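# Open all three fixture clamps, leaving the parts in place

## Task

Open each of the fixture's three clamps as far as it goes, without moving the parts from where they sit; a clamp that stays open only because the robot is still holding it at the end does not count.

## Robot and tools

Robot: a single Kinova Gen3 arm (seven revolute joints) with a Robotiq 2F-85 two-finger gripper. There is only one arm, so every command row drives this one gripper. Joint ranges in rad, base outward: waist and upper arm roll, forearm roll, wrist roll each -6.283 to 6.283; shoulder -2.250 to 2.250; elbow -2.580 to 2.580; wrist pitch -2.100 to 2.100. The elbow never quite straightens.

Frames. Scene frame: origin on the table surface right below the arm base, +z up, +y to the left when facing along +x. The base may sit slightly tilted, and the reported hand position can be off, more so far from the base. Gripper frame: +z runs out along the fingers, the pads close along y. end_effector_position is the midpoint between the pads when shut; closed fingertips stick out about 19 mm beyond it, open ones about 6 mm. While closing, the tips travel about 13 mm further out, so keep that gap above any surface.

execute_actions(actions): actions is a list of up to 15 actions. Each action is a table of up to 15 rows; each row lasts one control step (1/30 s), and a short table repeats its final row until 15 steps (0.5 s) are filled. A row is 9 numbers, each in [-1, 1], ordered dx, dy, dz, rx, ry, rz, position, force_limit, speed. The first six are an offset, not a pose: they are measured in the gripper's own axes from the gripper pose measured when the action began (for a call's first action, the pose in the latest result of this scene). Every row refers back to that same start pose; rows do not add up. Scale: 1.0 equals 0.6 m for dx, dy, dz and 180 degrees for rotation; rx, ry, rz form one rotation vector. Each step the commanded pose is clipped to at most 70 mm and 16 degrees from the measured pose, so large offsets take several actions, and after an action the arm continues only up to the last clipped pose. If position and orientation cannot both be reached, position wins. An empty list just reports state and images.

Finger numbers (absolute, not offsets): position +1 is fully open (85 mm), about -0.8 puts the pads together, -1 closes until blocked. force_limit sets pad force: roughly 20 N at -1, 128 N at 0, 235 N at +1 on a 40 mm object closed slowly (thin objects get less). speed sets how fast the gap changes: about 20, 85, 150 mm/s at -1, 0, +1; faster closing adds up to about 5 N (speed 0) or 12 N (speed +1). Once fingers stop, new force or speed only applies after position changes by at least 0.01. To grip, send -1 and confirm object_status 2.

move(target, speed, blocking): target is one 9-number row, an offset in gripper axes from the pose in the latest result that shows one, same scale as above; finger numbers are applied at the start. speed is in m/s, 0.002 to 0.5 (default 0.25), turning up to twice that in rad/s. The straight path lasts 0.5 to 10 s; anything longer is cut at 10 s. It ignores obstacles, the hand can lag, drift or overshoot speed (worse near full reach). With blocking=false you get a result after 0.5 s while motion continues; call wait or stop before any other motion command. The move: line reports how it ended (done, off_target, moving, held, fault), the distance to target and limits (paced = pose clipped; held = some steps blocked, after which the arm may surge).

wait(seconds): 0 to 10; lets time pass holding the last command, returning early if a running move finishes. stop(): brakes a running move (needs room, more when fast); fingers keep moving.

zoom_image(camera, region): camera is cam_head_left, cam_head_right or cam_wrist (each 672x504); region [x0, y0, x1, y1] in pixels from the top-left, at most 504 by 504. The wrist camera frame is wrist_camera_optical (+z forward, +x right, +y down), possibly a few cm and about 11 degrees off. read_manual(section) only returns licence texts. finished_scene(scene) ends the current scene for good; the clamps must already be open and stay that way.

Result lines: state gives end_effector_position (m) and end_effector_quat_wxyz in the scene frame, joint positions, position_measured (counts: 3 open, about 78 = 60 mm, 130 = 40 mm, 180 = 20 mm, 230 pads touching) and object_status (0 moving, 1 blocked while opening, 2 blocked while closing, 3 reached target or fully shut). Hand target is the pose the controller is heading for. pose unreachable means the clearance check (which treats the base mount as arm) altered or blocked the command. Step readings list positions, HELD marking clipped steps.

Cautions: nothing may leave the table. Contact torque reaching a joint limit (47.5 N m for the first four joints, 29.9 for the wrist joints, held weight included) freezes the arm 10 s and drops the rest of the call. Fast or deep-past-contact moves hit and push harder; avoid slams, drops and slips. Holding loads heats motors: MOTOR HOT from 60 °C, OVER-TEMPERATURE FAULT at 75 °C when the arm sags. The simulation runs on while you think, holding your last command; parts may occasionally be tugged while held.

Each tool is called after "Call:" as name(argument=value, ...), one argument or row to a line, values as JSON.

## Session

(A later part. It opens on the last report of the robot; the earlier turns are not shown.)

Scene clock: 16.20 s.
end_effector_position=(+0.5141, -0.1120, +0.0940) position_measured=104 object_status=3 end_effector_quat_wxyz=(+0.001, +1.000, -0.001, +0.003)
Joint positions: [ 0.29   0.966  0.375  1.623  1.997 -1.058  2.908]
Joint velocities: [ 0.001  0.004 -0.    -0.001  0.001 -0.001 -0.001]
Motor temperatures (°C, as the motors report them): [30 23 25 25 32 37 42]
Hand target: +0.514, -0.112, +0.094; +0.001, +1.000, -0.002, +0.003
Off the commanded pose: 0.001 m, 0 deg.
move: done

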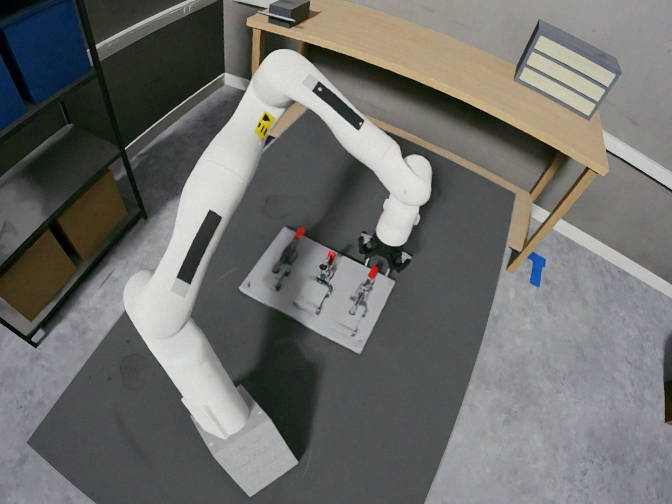

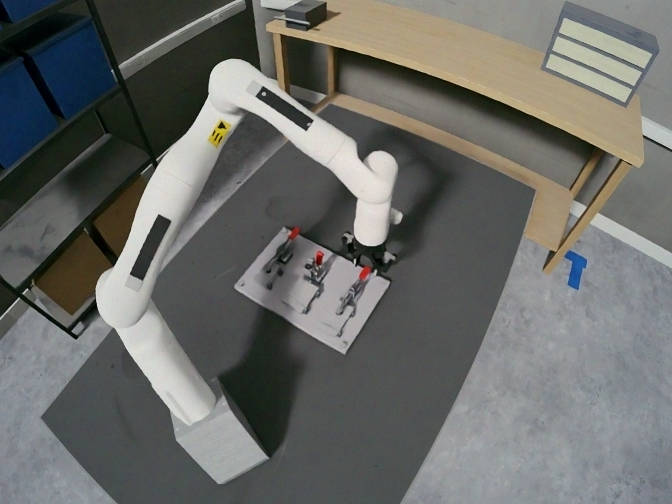

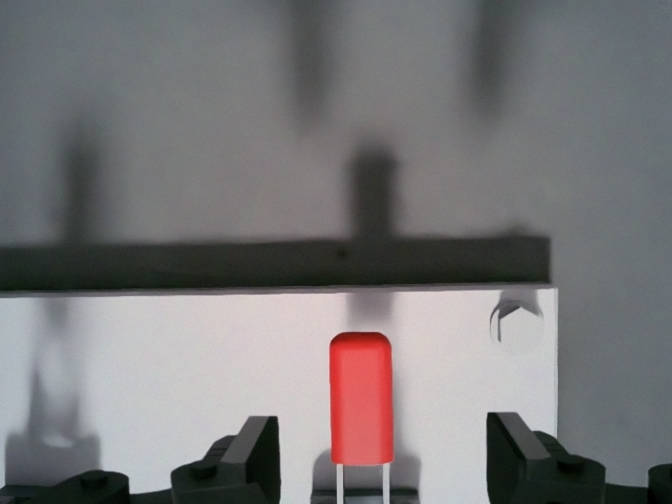

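Call:
move(
  target=[0.005,-0.009,0.083,0,0,0,0.2,-0.6,0],
  speed=0.06,
)

Call:
zoom_image(
  camera="cam_head_left",
  region=[280, 200, 460, 350],
)

Scene clock: 17.50 s.
end_effector_position=(+0.5175, -0.1067, +0.0444) position_measured=104 object_status=3 end_effector_quat_wxyz=(+0.001, +1.000, -0.001, +0.003)
Joint positions: [ 0.249  1.032  0.331  1.622  1.926 -0.981  2.934]
Joint velocities: [-0.001  0.002 -0.    -0.     0.     0.001 -0.002]
Motor temperatures (°C, as the motors report them): [30 23 25 25 32 37 42]
Hand target: +0.517, -0.107, +0.044; +0.001, +1.000, -0.002, +0.003
Off the commanded pose: 0.000 m, 0 deg.
move: done

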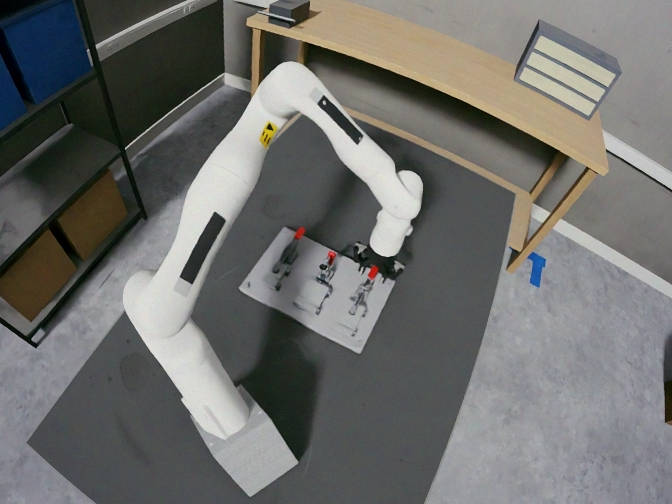

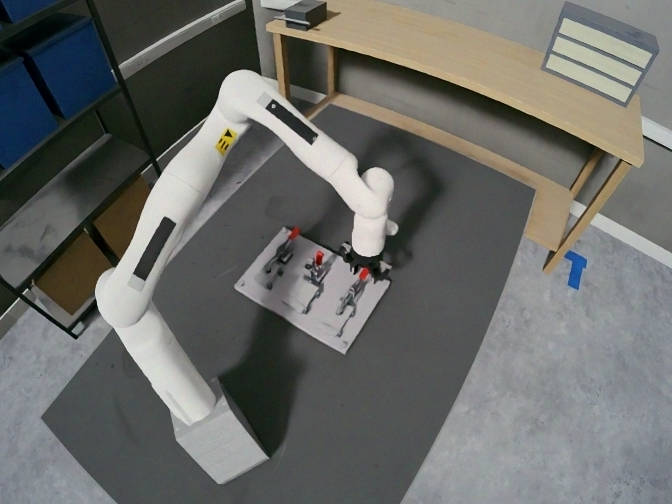

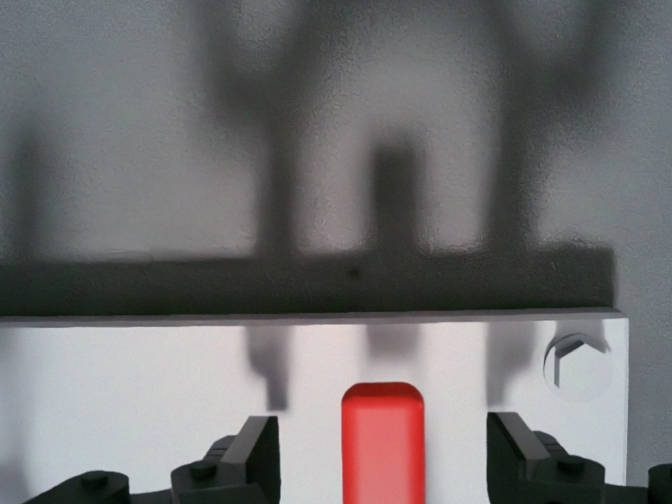

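Region (280, 200, 460, 350) of cam_head_left's 672x504 image, scaled by 2.800, with more detail than that image has.

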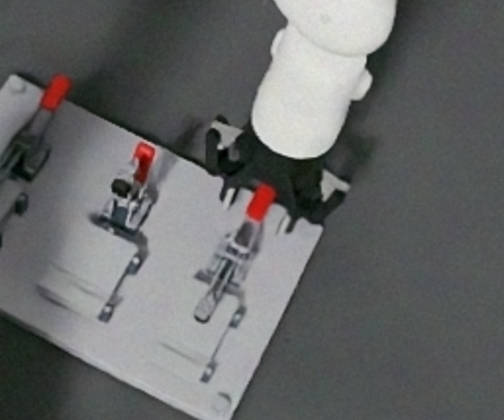

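Call:
move(
  target=[0,0,0,0,0,0,-1,-0.6,0],
)

Call:
move(
  target=[-0.018,0,-0.032,0,0,0,-1,-0.6,0],
  speed=0.04,
)

Call:
move(
  target=[-0.035,0,-0.022,0,0,0,-1,-0.6,0],
  speed=0.04,
)

Call:
zoom_image(
  camera="cam_head_left",
  region=[280, 200, 460, 350],
)

Scene clock: 18.43 s.
end_effector_position=(+0.5175, -0.1066, +0.0444) position_measured=188 object_status=2 end_effector_quat_wxyz=(+0.001, +1.000, -0.001, +0.003)
Joint positions: [ 0.249  1.032  0.331  1.622  1.926 -0.982  2.934]
Joint velocities: [-0.     0.001  0.    -0.    -0.     0.     0.001]
Motor temperatures (°C, as the motors report them): [30 23 25 25 32 37 42]
Hand target: +0.517, -0.107, +0.044; +0.001, +1.000, -0.001, +0.003
Off the commanded pose: 0.000 m, 0 deg.
move: done

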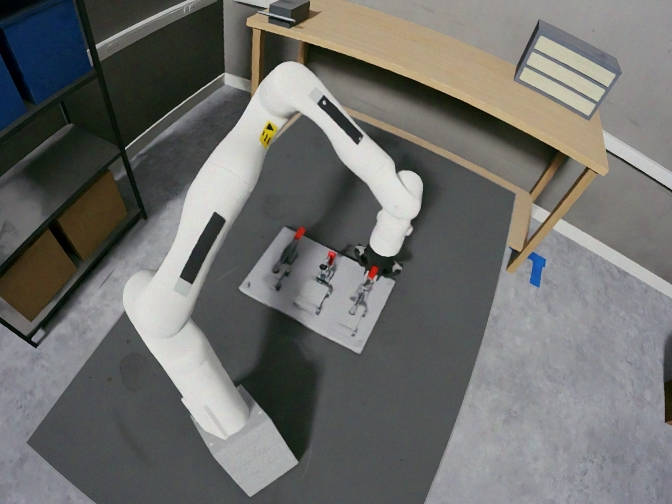

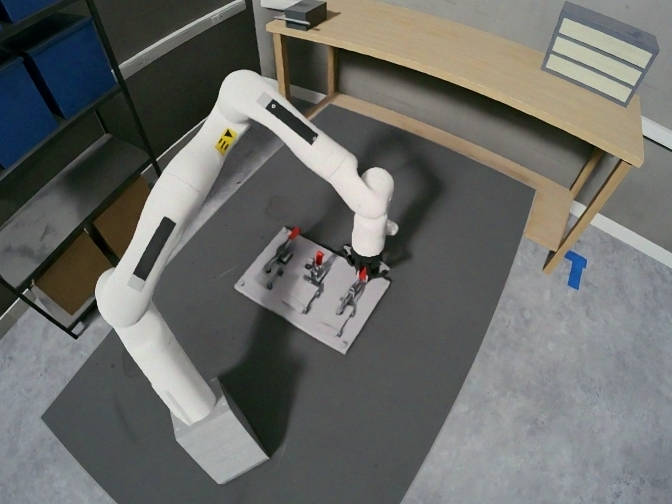

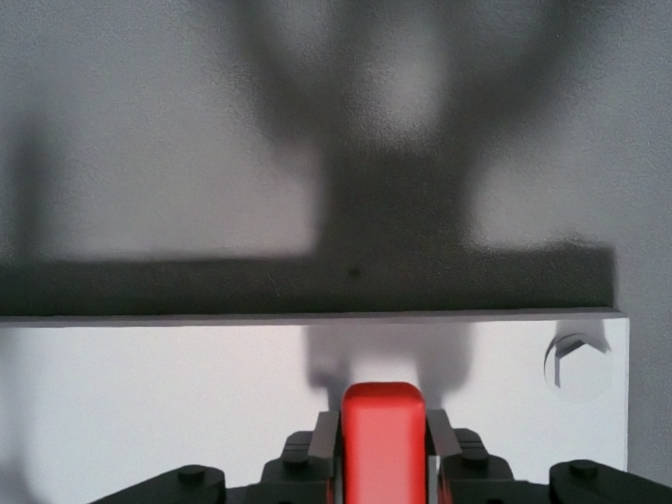

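Scene clock: 19.23 s.
end_effector_position=(+0.5076, -0.1065, +0.0617) position_measured=188 object_status=2 end_effector_quat_wxyz=(+0.001, +1.000, -0.001, +0.004)
Joint positions: [ 0.267  0.999  0.341  1.658  1.941 -0.993  2.953]
Joint velocities: [ 0.    -0.    -0.001  0.001 -0.     0.001  0.001]
Motor temperatures (°C, as the motors report them): [30 24 25 25 32 37 42]
Hand target: +0.507, -0.107, +0.064; +0.001, +1.000, -0.001, +0.003
Off the commanded pose: 0.002 m, 0 deg.
move: done

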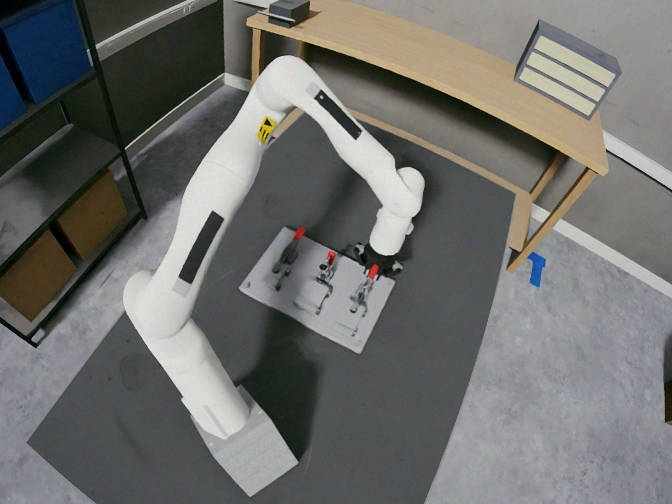

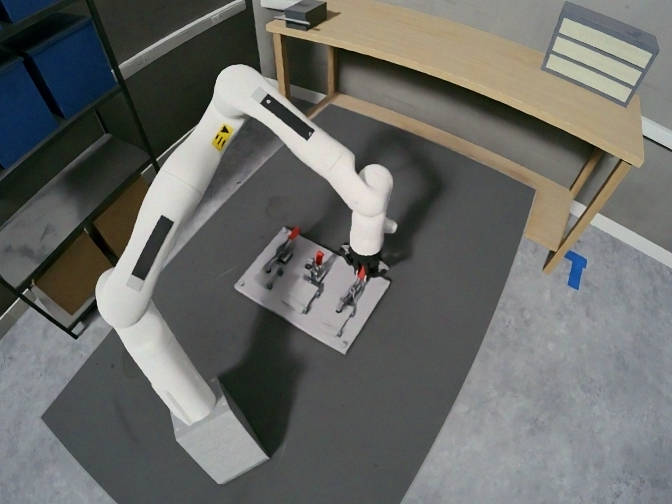

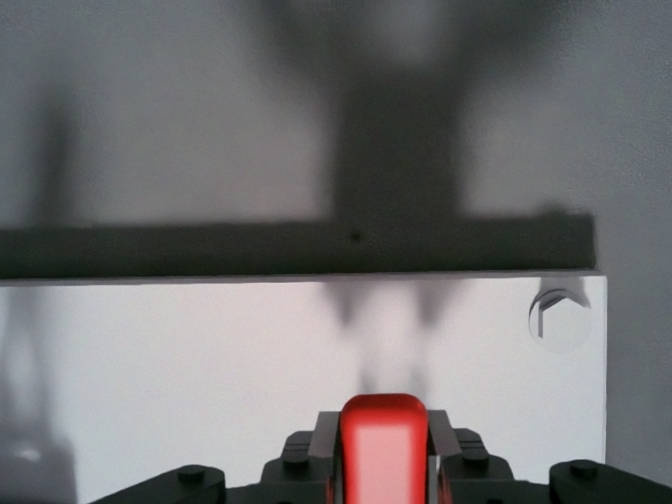

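Scene clock: 20.10 s.
end_effector_position=(+0.4907, -0.1065, +0.0736) position_measured=188 object_status=2 end_effector_quat_wxyz=(+0.002, +1.000, +0.000, +0.007)
Joint positions: [ 0.287  0.969  0.343  1.721  1.935 -0.986  3.009]
Joint velocities: [-0.001  0.     0.002  0.001 -0.002 -0.001  0.   ]
Motor temperatures (°C, as the motors report them): [30 24 25 25 32 37 42]
Hand target: +0.486, -0.106, +0.075; +0.001, +1.000, -0.001, +0.004
Off the commanded pose: 0.004 m, 0 deg.
move: off_target

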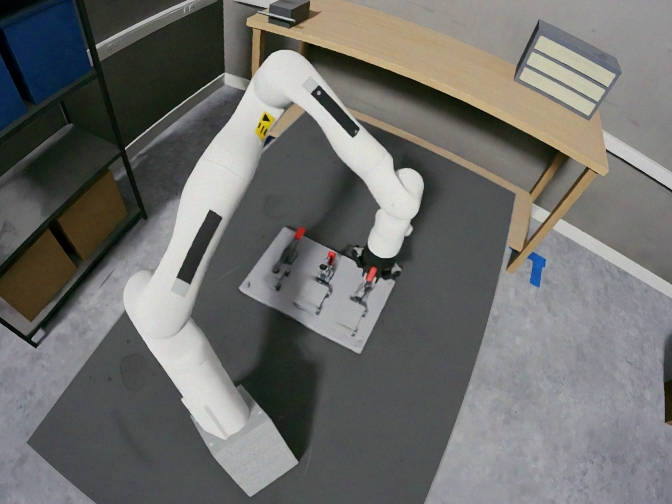

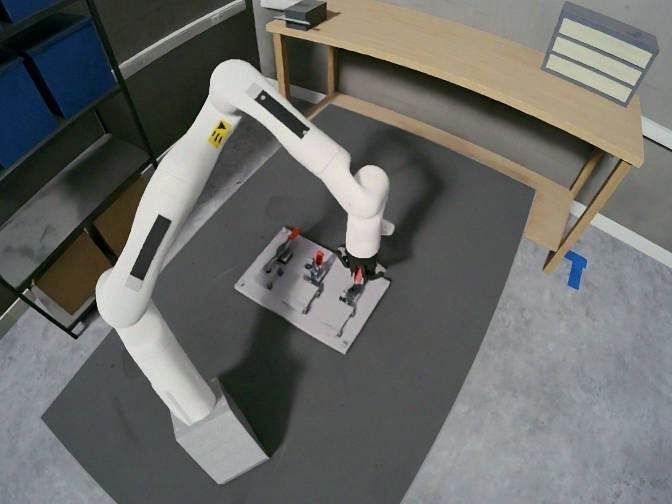

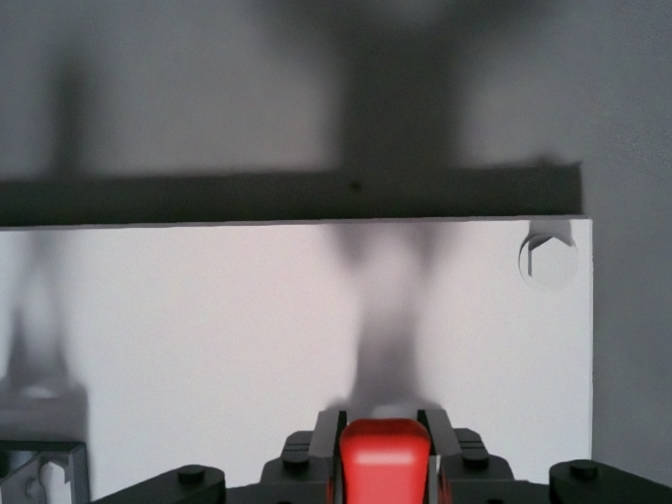

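Region (280, 200, 460, 350) of cam_head_left's 672x504 image, scaled by 2.800, with more detail than that image has.

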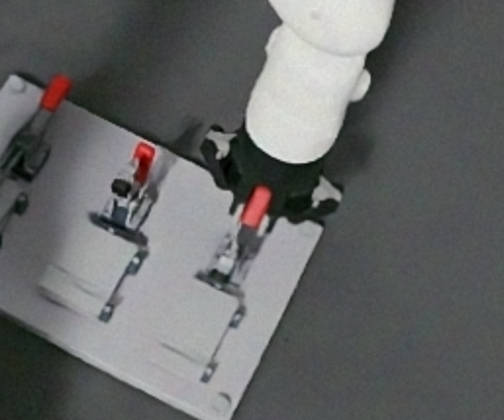

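Call:
move(
  target=[-0.032,0,-0.016,0,0.004,0,-1,-0.6,0],
  speed=0.04,
)

Call:
zoom_image(
  camera="cam_head_left",
  region=[280, 200, 460, 350],
)

Scene clock: 20.93 s.
end_effector_position=(+0.4743, -0.1064, +0.0788) position_measured=188 object_status=2 end_effector_quat_wxyz=(+0.002, +1.000, +0.001, +0.014)
Joint positions: [ 0.311  0.95   0.332  1.786  1.909 -0.964  3.08 ]
Joint velocities: [ 0.001  0.    -0.001  0.001 -0.     0.001  0.   ]
Motor temperatures (°C, as the motors report them): [30 24 25 25 32 37 42]
Hand target: +0.471, -0.106, +0.083; +0.002, +1.000, +0.000, +0.013
Off the commanded pose: 0.005 m, 0 deg.
move: off_target

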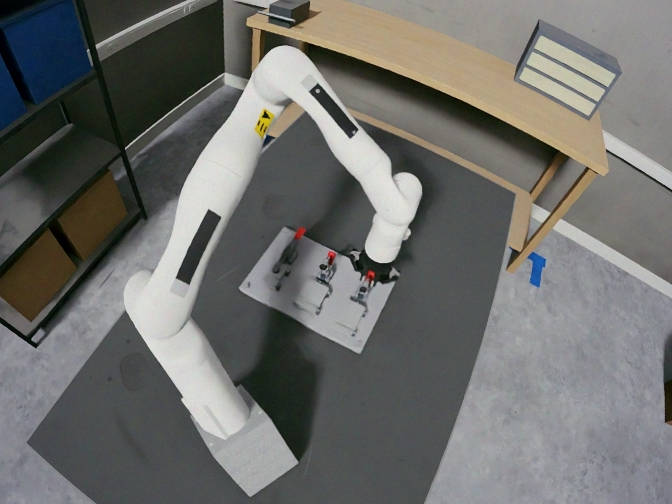

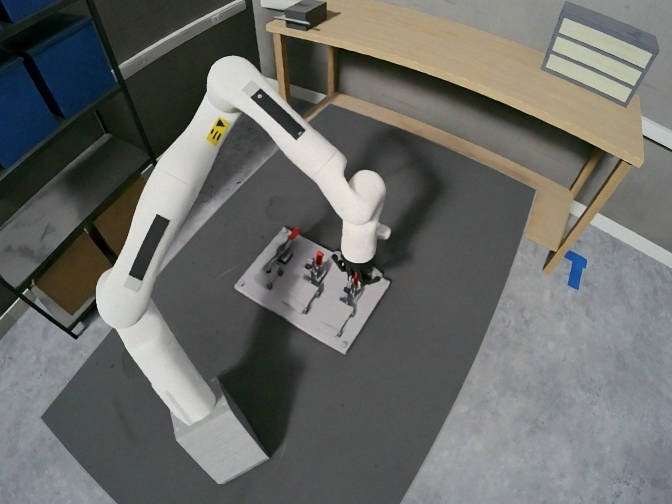

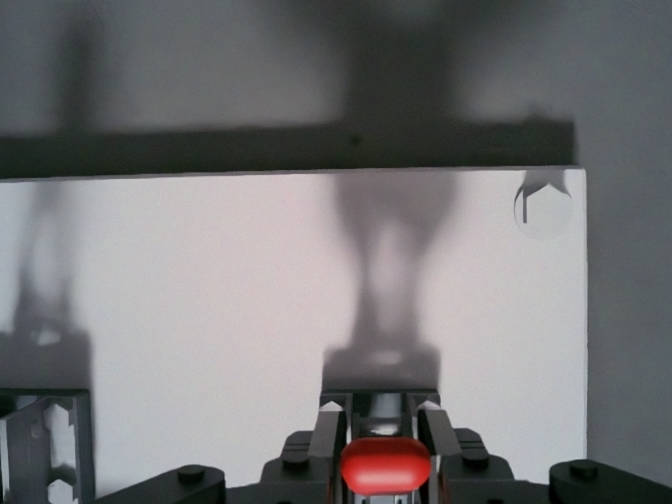

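Region (280, 200, 460, 350) of cam_head_left's 672x504 image, scaled by 2.800, with more detail than that image has.

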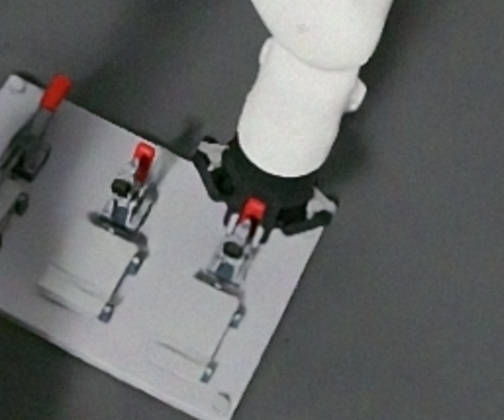

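Call:
move(
  target=[-0.015,0,0,0,-0.005,0,-1,-0.6,0],
  speed=0.03,
)

Scene clock: 21.70 s.
end_effector_position=(+0.4723, -0.1065, +0.0786) position_measured=188 object_status=2 end_effector_quat_wxyz=(+0.003, +1.000, +0.003, +0.012)
Joint positions: [ 0.307  0.949  0.337  1.79   1.909 -0.965  3.085]
Joint velocities: [-0.003  0.001  0.005  0.    -0.003 -0.003  0.002]
Motor temperatures (°C, as the motors report them): [30 24 25 25 32 37 42]
Hand target: +0.465, -0.106, +0.079; +0.002, +1.000, +0.001, +0.006
Off the commanded pose: 0.007 m, 1 deg.
move: off_target

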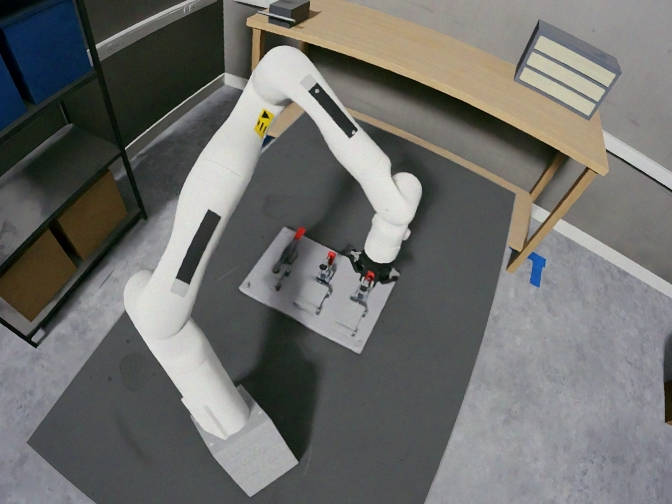

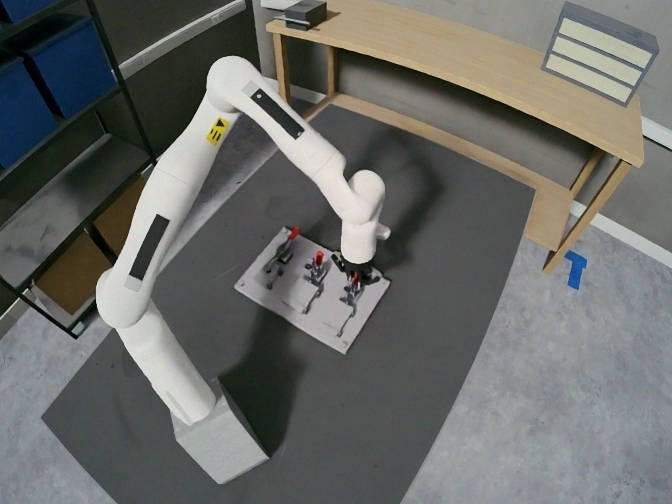

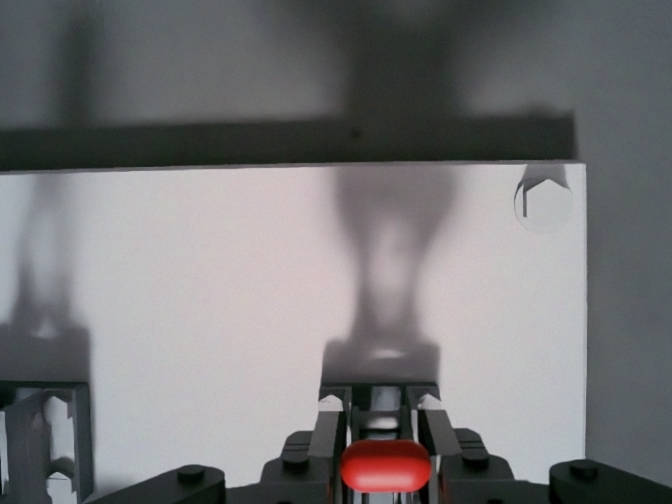

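Call:
move(
  target=[0.003,0,0,0,0,0,0.2,-0.6,0],
)

Call:
move(
  target=[-0.03,-0.09,-0.25,0,-0.008,0,0.2,-0.6,0],
  speed=0.2,
)

Call:
zoom_image(
  camera="cam_head_right",
  region=[270, 220, 410, 330],
)

Call:
zoom_image(
  camera="cam_head_left",
  region=[280, 220, 420, 330],
)

Scene clock: 22.67 s.
end_effector_position=(+0.4741, -0.1064, +0.0787) position_measured=104 object_status=0 end_effector_quat_wxyz=(+0.003, +1.000, +0.003, +0.012)
Joint positions: [ 0.305  0.95   0.339  1.784  1.911 -0.967  3.08 ]
Joint velocities: [-0.     0.    -0.     0.    -0.     0.001  0.001]
Motor temperatures (°C, as the motors report them): [30 24 25 25 32 37 42]
Hand target: +0.474, -0.106, +0.079; +0.003, +1.000, +0.003, +0.012
Off the commanded pose: 0.000 m, 0 deg.
move: done

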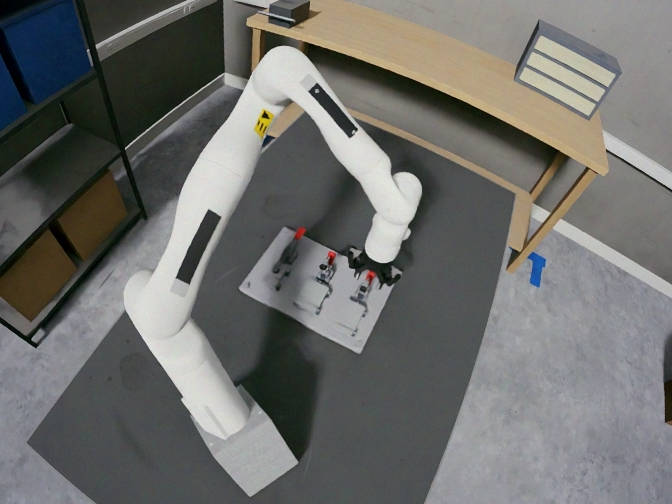

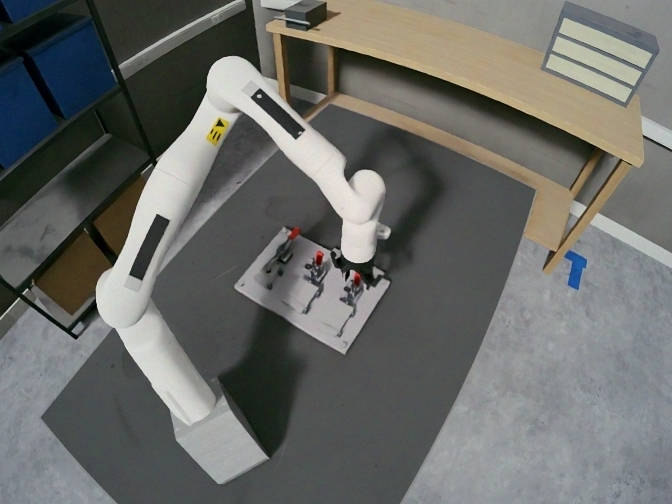

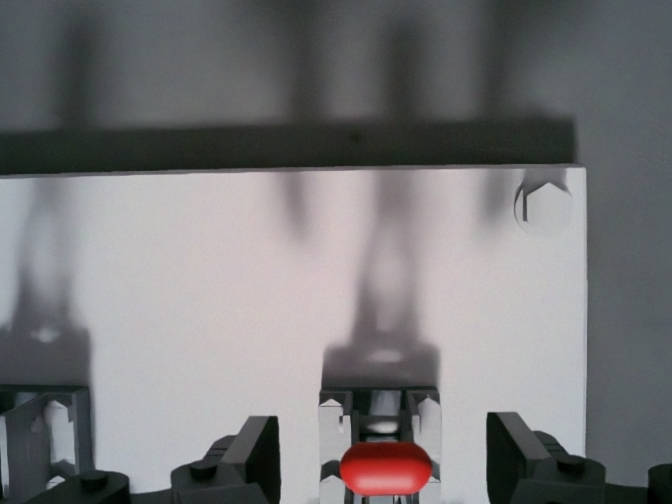

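Scene clock: 23.90 s.
end_effector_position=(+0.4519, -0.0515, +0.2273) position_measured=104 object_status=3 end_effector_quat_wxyz=(+0.003, +1.000, +0.003, -0.001)
Joint positions: [ 0.315  0.631  0.488  1.827  2.196 -1.193  2.88 ]
Joint velocities: [-0.001 -0.005  0.001  0.     0.001  0.     0.   ]
Motor temperatures (°C, as the motors report them): [30 24 25 25 32 37 42]
Hand target: +0.452, -0.051, +0.227; +0.003, +1.000, +0.003, -0.000
Off the commanded pose: 0.001 m, 0 deg.
move: done

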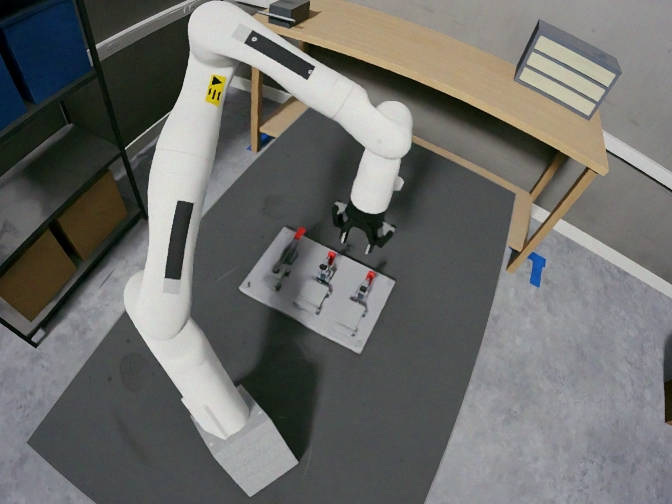

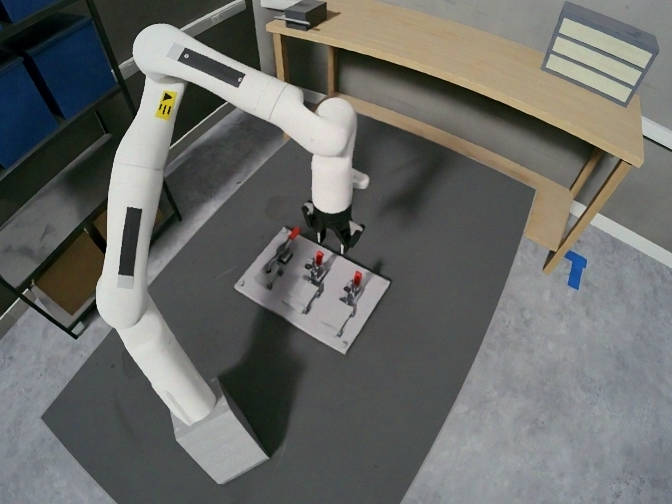

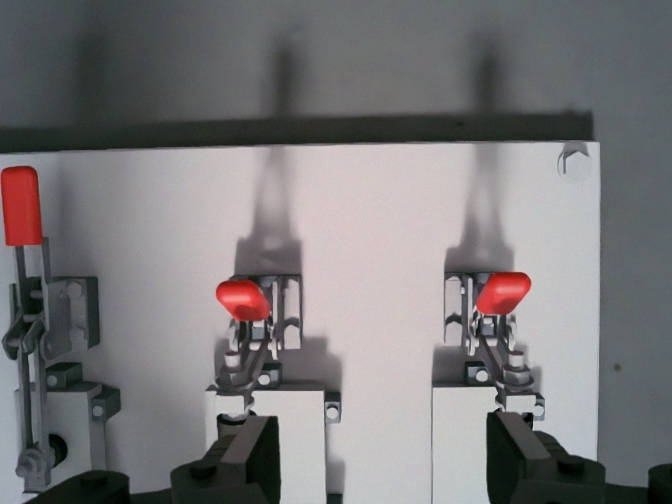

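Region (270, 220, 410, 330) of cam_head_right's 672x504 image, scaled by 3.600, with more detail than that image has; it fills the top 396 rows of this view, and the rest is white.

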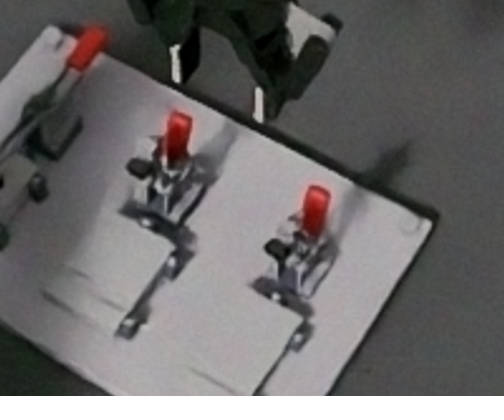

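Region (280, 220, 420, 330) of cam_head_left's 672x504 image, scaled by 3.600, with more detail than that image has; it fills the top 396 rows of this view, and the rest is white.

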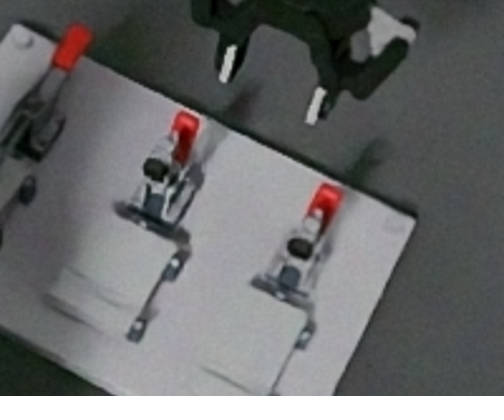

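Call:
move(
  target=[0.105,0.092,0.15,0,0,0,-1,-0.6,0.5],
)

Call:
move(
  target=[0,0,0.053,0,0,0,-1,-0.6,0.5],
  speed=0.1,
)

Call:
move(
  target=[-0.05,0,0,0,0,0,-1,-0.6,0.5],
  speed=0.03,
)

Scene clock: 25.07 s.
end_effector_position=(+0.5154, -0.1068, +0.1380) position_measured=231 object_status=3 end_effector_quat_wxyz=(+0.003, +1.000, +0.003, -0.000)
Joint positions: [ 0.307  0.898  0.411  1.608  2.072 -1.128  2.861]
Joint velocities: [ 0.001  0.003 -0.001 -0.     0.    -0.     0.002]
Motor temperatures (°C, as the motors report them): [30 24 25 25 32 37 42]
Hand target: +0.515, -0.107, +0.138; +0.003, +1.000, +0.003, -0.001
Off the commanded pose: 0.000 m, 0 deg.
move: done

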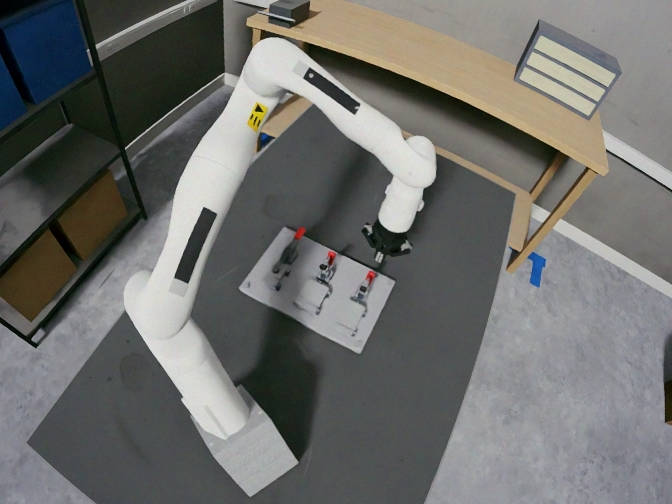

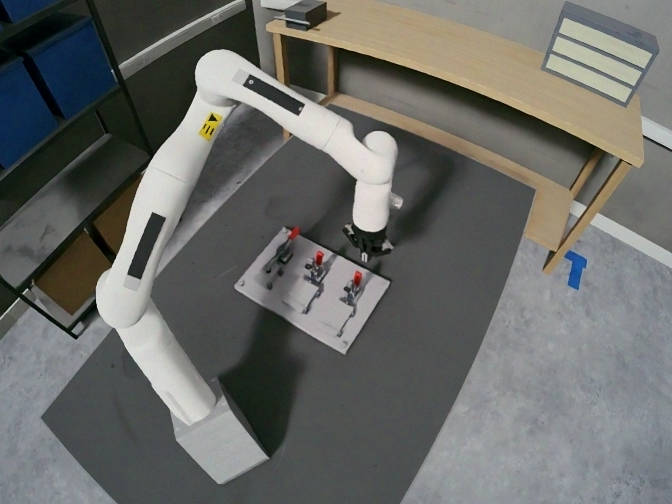

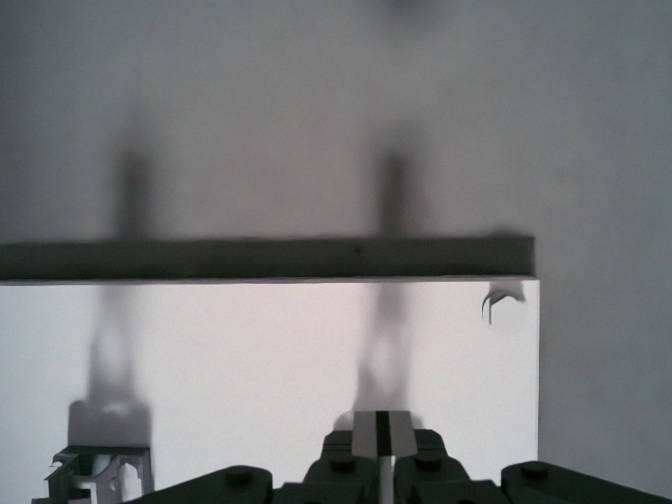

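Scene clock: 25.80 s.
end_effector_position=(+0.5154, -0.1071, +0.1063) position_measured=231 object_status=3 end_effector_quat_wxyz=(+0.003, +1.000, +0.003, -0.000)
Joint positions: [ 0.287  0.94   0.384  1.62   2.027 -1.073  2.887]
Joint velocities: [-0.     0.002 -0.001 -0.     0.001  0.     0.   ]
Motor temperatures (°C, as the motors report them): [30 24 25 25 32 37 42]
Hand target: +0.515, -0.107, +0.106; +0.003, +1.000, +0.003, -0.001
Off the commanded pose: 0.000 m, 0 deg.
move: done

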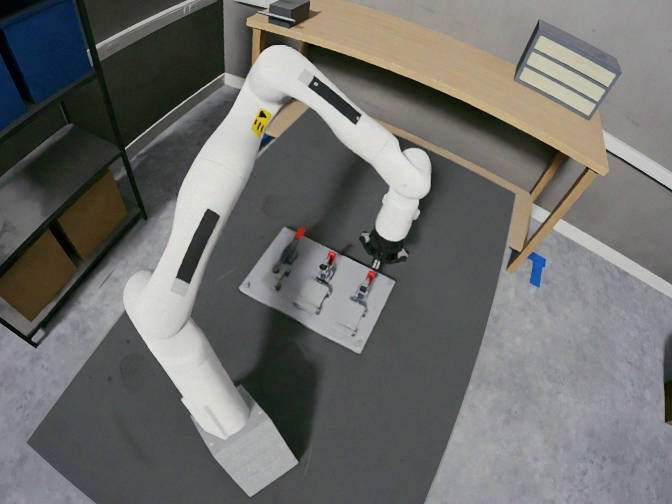

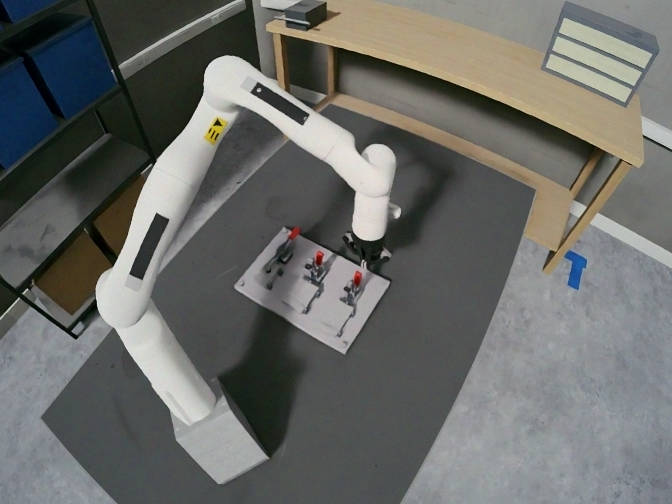

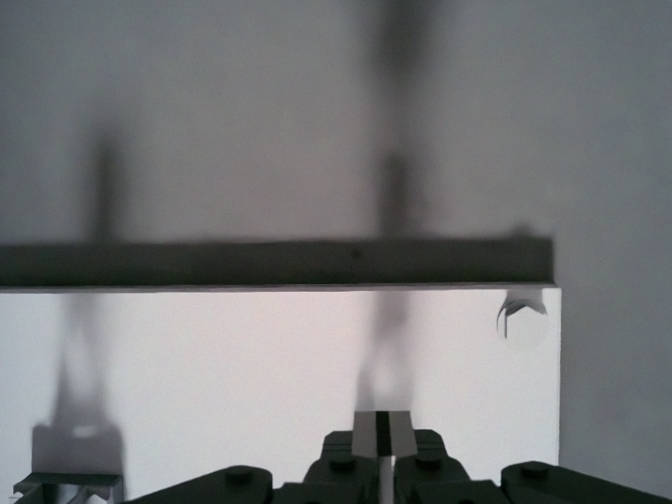

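Scene clock: 27.03 s.
end_effector_position=(+0.4875, -0.1072, +0.1068) position_measured=231 object_status=3 end_effector_quat_wxyz=(+0.004, +1.000, +0.004, +0.001)
Joint positions: [ 0.307  0.919  0.374  1.716  2.005 -1.036  2.976]
Joint velocities: [-0.001 -0.002  0.002  0.001 -0.001 -0.001  0.001]
Motor temperatures (°C, as the motors report them): [30 24 25 25 32 37 42]
Hand target: +0.485, -0.107, +0.106; +0.003, +1.000, +0.003, -0.000
Off the commanded pose: 0.002 m, 0 deg.
move: done

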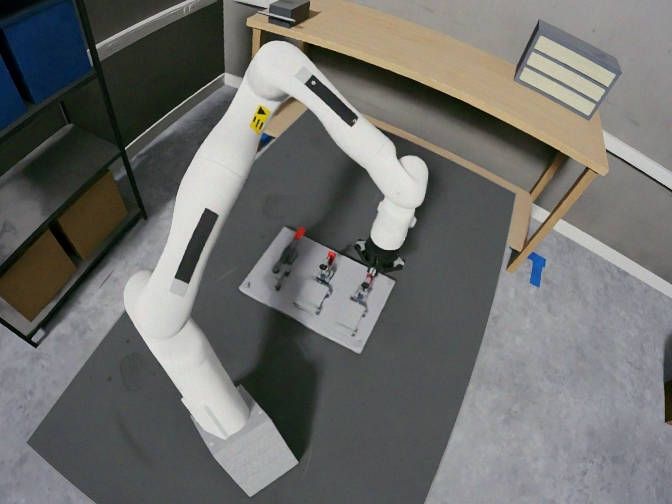

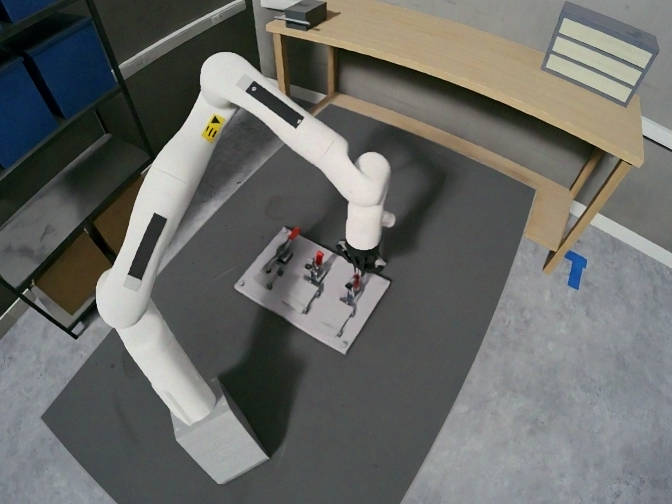

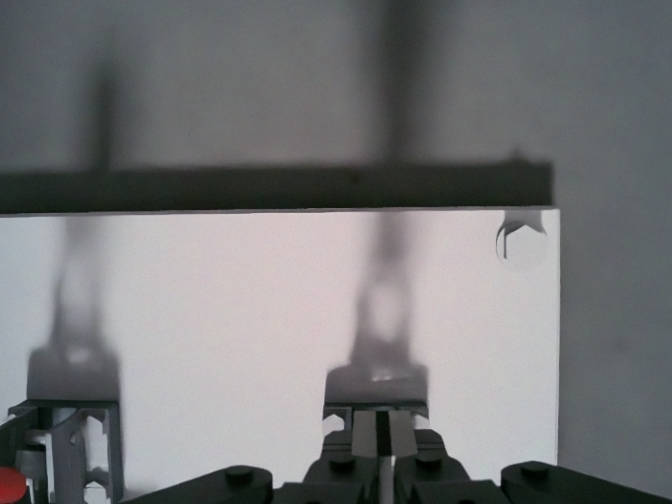

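Call:
move(
  target=[-0.012,0,0.004,0,0,0,-1,-0.6,0.5],
  speed=0.02,
)

Call:
zoom_image(
  camera="cam_head_right",
  region=[270, 220, 410, 330],
)

Scene clock: 27.83 s.
end_effector_position=(+0.4870, -0.1070, +0.1069) position_measured=231 object_status=3 end_effector_quat_wxyz=(+0.005, +1.000, +0.007, +0.008)
Joint positions: [ 0.309  0.914  0.371  1.732  1.988 -1.024  3.   ]
Joint velocities: [-0.004  0.002  0.005  0.001 -0.004 -0.002  0.002]
Motor temperatures (°C, as the motors report them): [30 24 25 25 32 37 42]
Hand target: +0.480, -0.107, +0.104; +0.004, +1.000, +0.004, +0.001
Off the commanded pose: 0.007 m, 1 deg.
move: off_target

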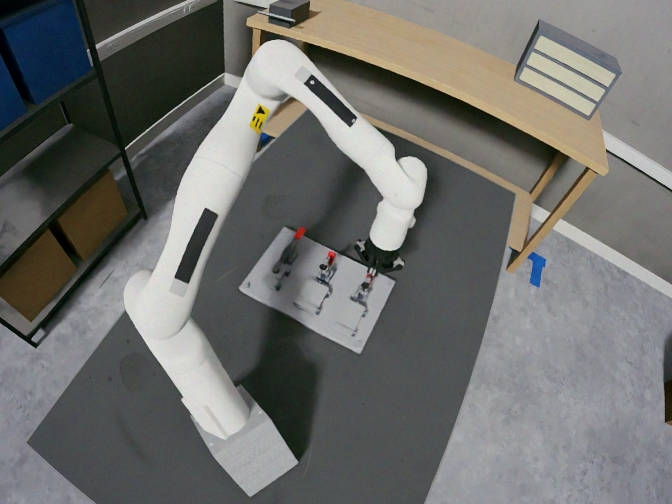

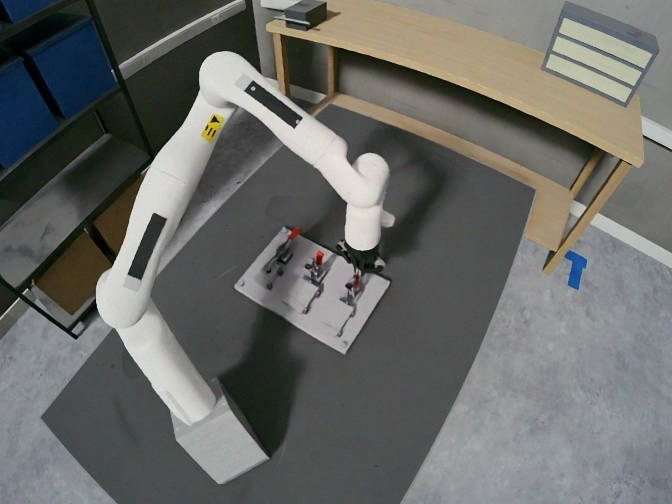

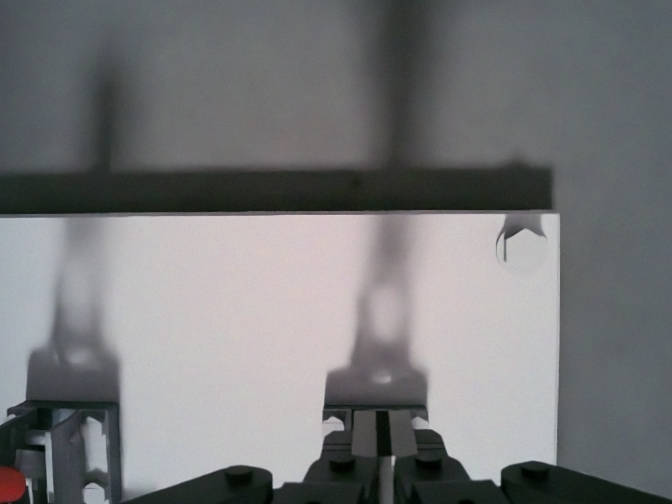

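Region (270, 220, 410, 330) of cam_head_right's 672x504 image, scaled by 3.600, with more detail than that image has; it fills the top 396 rows of this view, and the rest is white.

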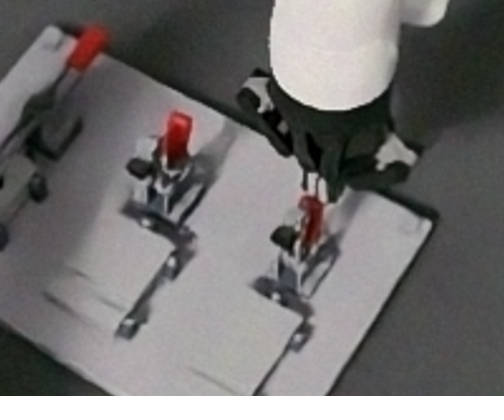

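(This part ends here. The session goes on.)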